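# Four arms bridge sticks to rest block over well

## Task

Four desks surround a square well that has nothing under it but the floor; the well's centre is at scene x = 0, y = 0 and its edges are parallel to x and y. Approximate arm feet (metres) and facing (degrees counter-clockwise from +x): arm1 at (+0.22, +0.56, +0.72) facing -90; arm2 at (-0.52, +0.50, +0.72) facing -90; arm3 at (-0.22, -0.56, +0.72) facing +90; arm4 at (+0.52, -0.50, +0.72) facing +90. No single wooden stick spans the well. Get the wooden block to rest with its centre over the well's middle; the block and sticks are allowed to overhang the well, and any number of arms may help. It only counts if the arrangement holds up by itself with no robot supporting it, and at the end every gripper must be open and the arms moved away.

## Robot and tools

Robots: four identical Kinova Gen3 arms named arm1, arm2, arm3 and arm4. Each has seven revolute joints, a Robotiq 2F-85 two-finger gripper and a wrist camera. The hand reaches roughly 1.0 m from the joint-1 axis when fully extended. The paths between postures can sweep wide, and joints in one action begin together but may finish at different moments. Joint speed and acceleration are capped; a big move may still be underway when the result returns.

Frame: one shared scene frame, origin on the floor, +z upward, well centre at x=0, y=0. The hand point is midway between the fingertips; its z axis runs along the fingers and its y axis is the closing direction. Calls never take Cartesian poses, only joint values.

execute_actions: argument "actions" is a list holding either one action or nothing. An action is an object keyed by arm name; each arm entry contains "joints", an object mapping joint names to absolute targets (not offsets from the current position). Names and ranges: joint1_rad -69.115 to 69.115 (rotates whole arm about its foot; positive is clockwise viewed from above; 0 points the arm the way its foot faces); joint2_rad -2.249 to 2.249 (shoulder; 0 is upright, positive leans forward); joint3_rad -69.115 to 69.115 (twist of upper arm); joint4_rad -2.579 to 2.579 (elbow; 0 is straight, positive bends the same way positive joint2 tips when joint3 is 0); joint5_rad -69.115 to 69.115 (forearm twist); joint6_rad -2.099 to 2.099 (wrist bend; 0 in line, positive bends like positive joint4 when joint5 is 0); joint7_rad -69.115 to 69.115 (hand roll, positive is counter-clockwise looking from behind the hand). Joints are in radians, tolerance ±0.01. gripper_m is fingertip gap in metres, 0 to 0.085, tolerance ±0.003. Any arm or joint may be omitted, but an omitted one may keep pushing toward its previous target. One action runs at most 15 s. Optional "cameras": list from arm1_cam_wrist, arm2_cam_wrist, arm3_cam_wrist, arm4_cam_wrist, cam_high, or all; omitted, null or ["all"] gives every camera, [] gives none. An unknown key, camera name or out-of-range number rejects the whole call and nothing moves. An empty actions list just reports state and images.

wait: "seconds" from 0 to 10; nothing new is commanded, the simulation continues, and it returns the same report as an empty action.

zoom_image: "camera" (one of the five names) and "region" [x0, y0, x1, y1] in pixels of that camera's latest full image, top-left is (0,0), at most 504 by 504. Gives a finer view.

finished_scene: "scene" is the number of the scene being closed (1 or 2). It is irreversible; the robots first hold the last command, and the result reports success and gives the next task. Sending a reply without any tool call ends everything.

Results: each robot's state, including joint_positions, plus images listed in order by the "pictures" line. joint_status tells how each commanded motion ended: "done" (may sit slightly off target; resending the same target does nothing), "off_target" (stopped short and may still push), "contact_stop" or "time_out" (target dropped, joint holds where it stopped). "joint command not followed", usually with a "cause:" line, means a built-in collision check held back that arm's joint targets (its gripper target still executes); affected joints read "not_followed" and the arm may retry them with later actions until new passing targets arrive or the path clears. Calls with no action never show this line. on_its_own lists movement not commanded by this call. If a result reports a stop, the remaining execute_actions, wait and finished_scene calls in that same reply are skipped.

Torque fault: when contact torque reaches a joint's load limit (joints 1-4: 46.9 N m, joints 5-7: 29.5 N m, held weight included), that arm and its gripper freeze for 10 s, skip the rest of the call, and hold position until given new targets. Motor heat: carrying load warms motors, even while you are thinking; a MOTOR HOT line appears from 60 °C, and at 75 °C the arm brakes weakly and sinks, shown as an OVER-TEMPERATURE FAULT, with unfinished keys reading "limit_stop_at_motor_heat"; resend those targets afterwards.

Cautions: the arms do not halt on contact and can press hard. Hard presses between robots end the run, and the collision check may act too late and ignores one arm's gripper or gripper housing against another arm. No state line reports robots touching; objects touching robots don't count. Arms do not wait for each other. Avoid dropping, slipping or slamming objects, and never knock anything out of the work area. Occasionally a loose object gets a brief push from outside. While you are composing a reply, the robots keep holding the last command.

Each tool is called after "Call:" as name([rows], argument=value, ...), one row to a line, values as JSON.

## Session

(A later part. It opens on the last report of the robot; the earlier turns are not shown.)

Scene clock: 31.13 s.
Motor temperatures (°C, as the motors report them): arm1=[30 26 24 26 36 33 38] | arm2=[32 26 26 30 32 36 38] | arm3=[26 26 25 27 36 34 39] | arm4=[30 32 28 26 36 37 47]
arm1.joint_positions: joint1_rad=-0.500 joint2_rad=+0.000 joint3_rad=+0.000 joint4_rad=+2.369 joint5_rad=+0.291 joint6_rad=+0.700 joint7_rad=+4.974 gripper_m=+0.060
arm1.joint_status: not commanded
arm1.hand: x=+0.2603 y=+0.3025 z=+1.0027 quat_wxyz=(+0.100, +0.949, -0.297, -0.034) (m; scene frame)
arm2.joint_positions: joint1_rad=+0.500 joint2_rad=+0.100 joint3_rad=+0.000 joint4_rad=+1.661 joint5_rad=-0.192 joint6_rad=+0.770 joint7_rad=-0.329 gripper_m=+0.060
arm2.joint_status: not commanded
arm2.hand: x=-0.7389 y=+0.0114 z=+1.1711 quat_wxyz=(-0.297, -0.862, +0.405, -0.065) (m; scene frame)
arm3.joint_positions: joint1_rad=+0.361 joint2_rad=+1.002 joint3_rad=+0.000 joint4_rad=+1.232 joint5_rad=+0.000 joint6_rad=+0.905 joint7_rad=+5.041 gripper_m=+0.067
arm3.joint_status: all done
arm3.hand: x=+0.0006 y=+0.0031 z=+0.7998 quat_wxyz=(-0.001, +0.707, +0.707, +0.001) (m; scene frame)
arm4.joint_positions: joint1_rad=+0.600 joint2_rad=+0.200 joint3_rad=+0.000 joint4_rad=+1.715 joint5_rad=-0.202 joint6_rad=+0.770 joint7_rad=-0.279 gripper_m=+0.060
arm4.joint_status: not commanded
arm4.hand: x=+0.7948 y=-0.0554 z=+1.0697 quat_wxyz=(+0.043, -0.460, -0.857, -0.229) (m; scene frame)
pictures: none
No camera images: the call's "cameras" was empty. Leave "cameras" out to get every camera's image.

Call:
execute_actions([
  {"arm3":{"joints":{"gripper_m":0.085}}},
], cameras=[])

Call:
execute_actions([
  {"arm3":{"joints":{"joint2_rad":0.2,"joint6_rad":1.5}}},
], cameras=["cam_high"])

Scene clock: 32.17 s.
Motor temperatures (°C, as the motors report them): arm1=[30 26 24 26 36 33 38] | arm2=[32 26 26 30 32 36 38] | arm3=[26 26 25 27 36 34 39] | arm4=[30 32 28 26 36 37 47]
arm1.joint_positions: joint1_rad=-0.500 joint2_rad=+0.000 joint3_rad=+0.000 joint4_rad=+2.369 joint5_rad=+0.291 joint6_rad=+0.700 joint7_rad=+4.974 gripper_m=+0.060
arm1.joint_status: not commanded
arm1.hand: x=+0.2603 y=+0.3025 z=+1.0027 quat_wxyz=(+0.100, +0.949, -0.297, -0.034) (m; scene frame)
arm2.joint_positions: joint1_rad=+0.500 joint2_rad=+0.100 joint3_rad=+0.000 joint4_rad=+1.661 joint5_rad=-0.192 joint6_rad=+0.770 joint7_rad=-0.329 gripper_m=+0.060
arm2.joint_status: not commanded
arm2.hand: x=-0.7389 y=+0.0114 z=+1.1711 quat_wxyz=(-0.297, -0.862, +0.405, -0.065) (m; scene frame)
arm3.joint_positions: joint1_rad=+0.361 joint2_rad=+1.005 joint3_rad=+0.000 joint4_rad=+1.232 joint5_rad=+0.000 joint6_rad=+0.903 joint7_rad=+5.041 gripper_m=+0.085
arm3.joint_status: all done
arm3.hand: x=+0.0007 y=+0.0027 z=+0.7982 quat_wxyz=(-0.001, +0.707, +0.707, +0.000) (m; scene frame)
arm4.joint_positions: joint1_rad=+0.600 joint2_rad=+0.200 joint3_rad=+0.000 joint4_rad=+1.715 joint5_rad=-0.202 joint6_rad=+0.770 joint7_rad=-0.279 gripper_m=+0.060
arm4.joint_status: not commanded
arm4.hand: x=+0.7948 y=-0.0554 z=+1.0697 quat_wxyz=(+0.043, -0.460, -0.857, -0.229) (m; scene frame)
pictures: none
No camera images: the call's "cameras" was empty. Leave "cameras" out to get every camera's image.

Scene clock: 34.37 s.
Motor temperatures (°C, as the motors report them): arm1=[30 26 24 26 36 33 38] | arm2=[32 26 26 30 32 36 38] | arm3=[26 26 25 27 36 34 39] | arm4=[30 32 28 26 36 37 47]
arm1.joint_positions: joint1_rad=-0.500 joint2_rad=+0.000 joint3_rad=+0.000 joint4_rad=+2.369 joint5_rad=+0.291 joint6_rad=+0.700 joint7_rad=+4.974 gripper_m=+0.060
arm1.joint_status: not commanded
arm1.hand: x=+0.2603 y=+0.3025 z=+1.0027 quat_wxyz=(+0.100, +0.949, -0.297, -0.034) (m; scene frame)
arm2.joint_positions: joint1_rad=+0.500 joint2_rad=+0.100 joint3_rad=+0.000 joint4_rad=+1.661 joint5_rad=-0.192 joint6_rad=+0.770 joint7_rad=-0.329 gripper_m=+0.060
arm2.joint_status: not commanded
arm2.hand: x=-0.7389 y=+0.0114 z=+1.1711 quat_wxyz=(-0.297, -0.862, +0.405, -0.065) (m; scene frame)
arm3.joint_positions: joint1_rad=+0.361 joint2_rad=+0.200 joint3_rad=+0.000 joint4_rad=+1.232 joint5_rad=+0.000 joint6_rad=+1.500 joint7_rad=+5.041 gripper_m=+0.085
arm3.joint_status: all done
arm3.hand: x=-0.0450 y=-0.1327 z=+1.2296 quat_wxyz=(-0.046, +0.703, +0.703, +0.093) (m; scene frame)
arm4.joint_positions: joint1_rad=+0.600 joint2_rad=+0.200 joint3_rad=+0.000 joint4_rad=+1.715 joint5_rad=-0.202 joint6_rad=+0.770 joint7_rad=-0.279 gripper_m=+0.060
arm4.joint_status: not commanded
arm4.hand: x=+0.7948 y=-0.0554 z=+1.0697 quat_wxyz=(+0.043, -0.460, -0.857, -0.229) (m; scene frame)
pictures: cam_high
Images, in order (width x height): cam_high 504x504.

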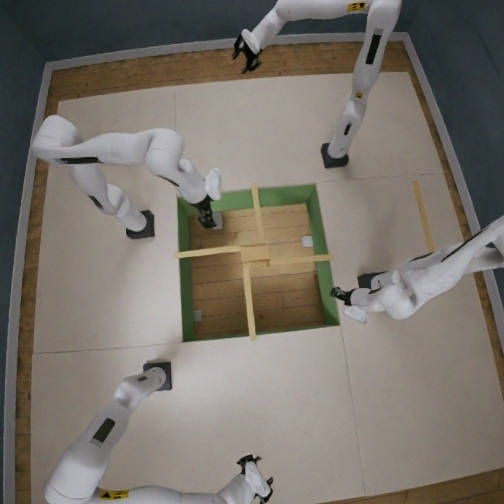

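Call:
finished_scene(scene=2)

The scene is finished: the task was done.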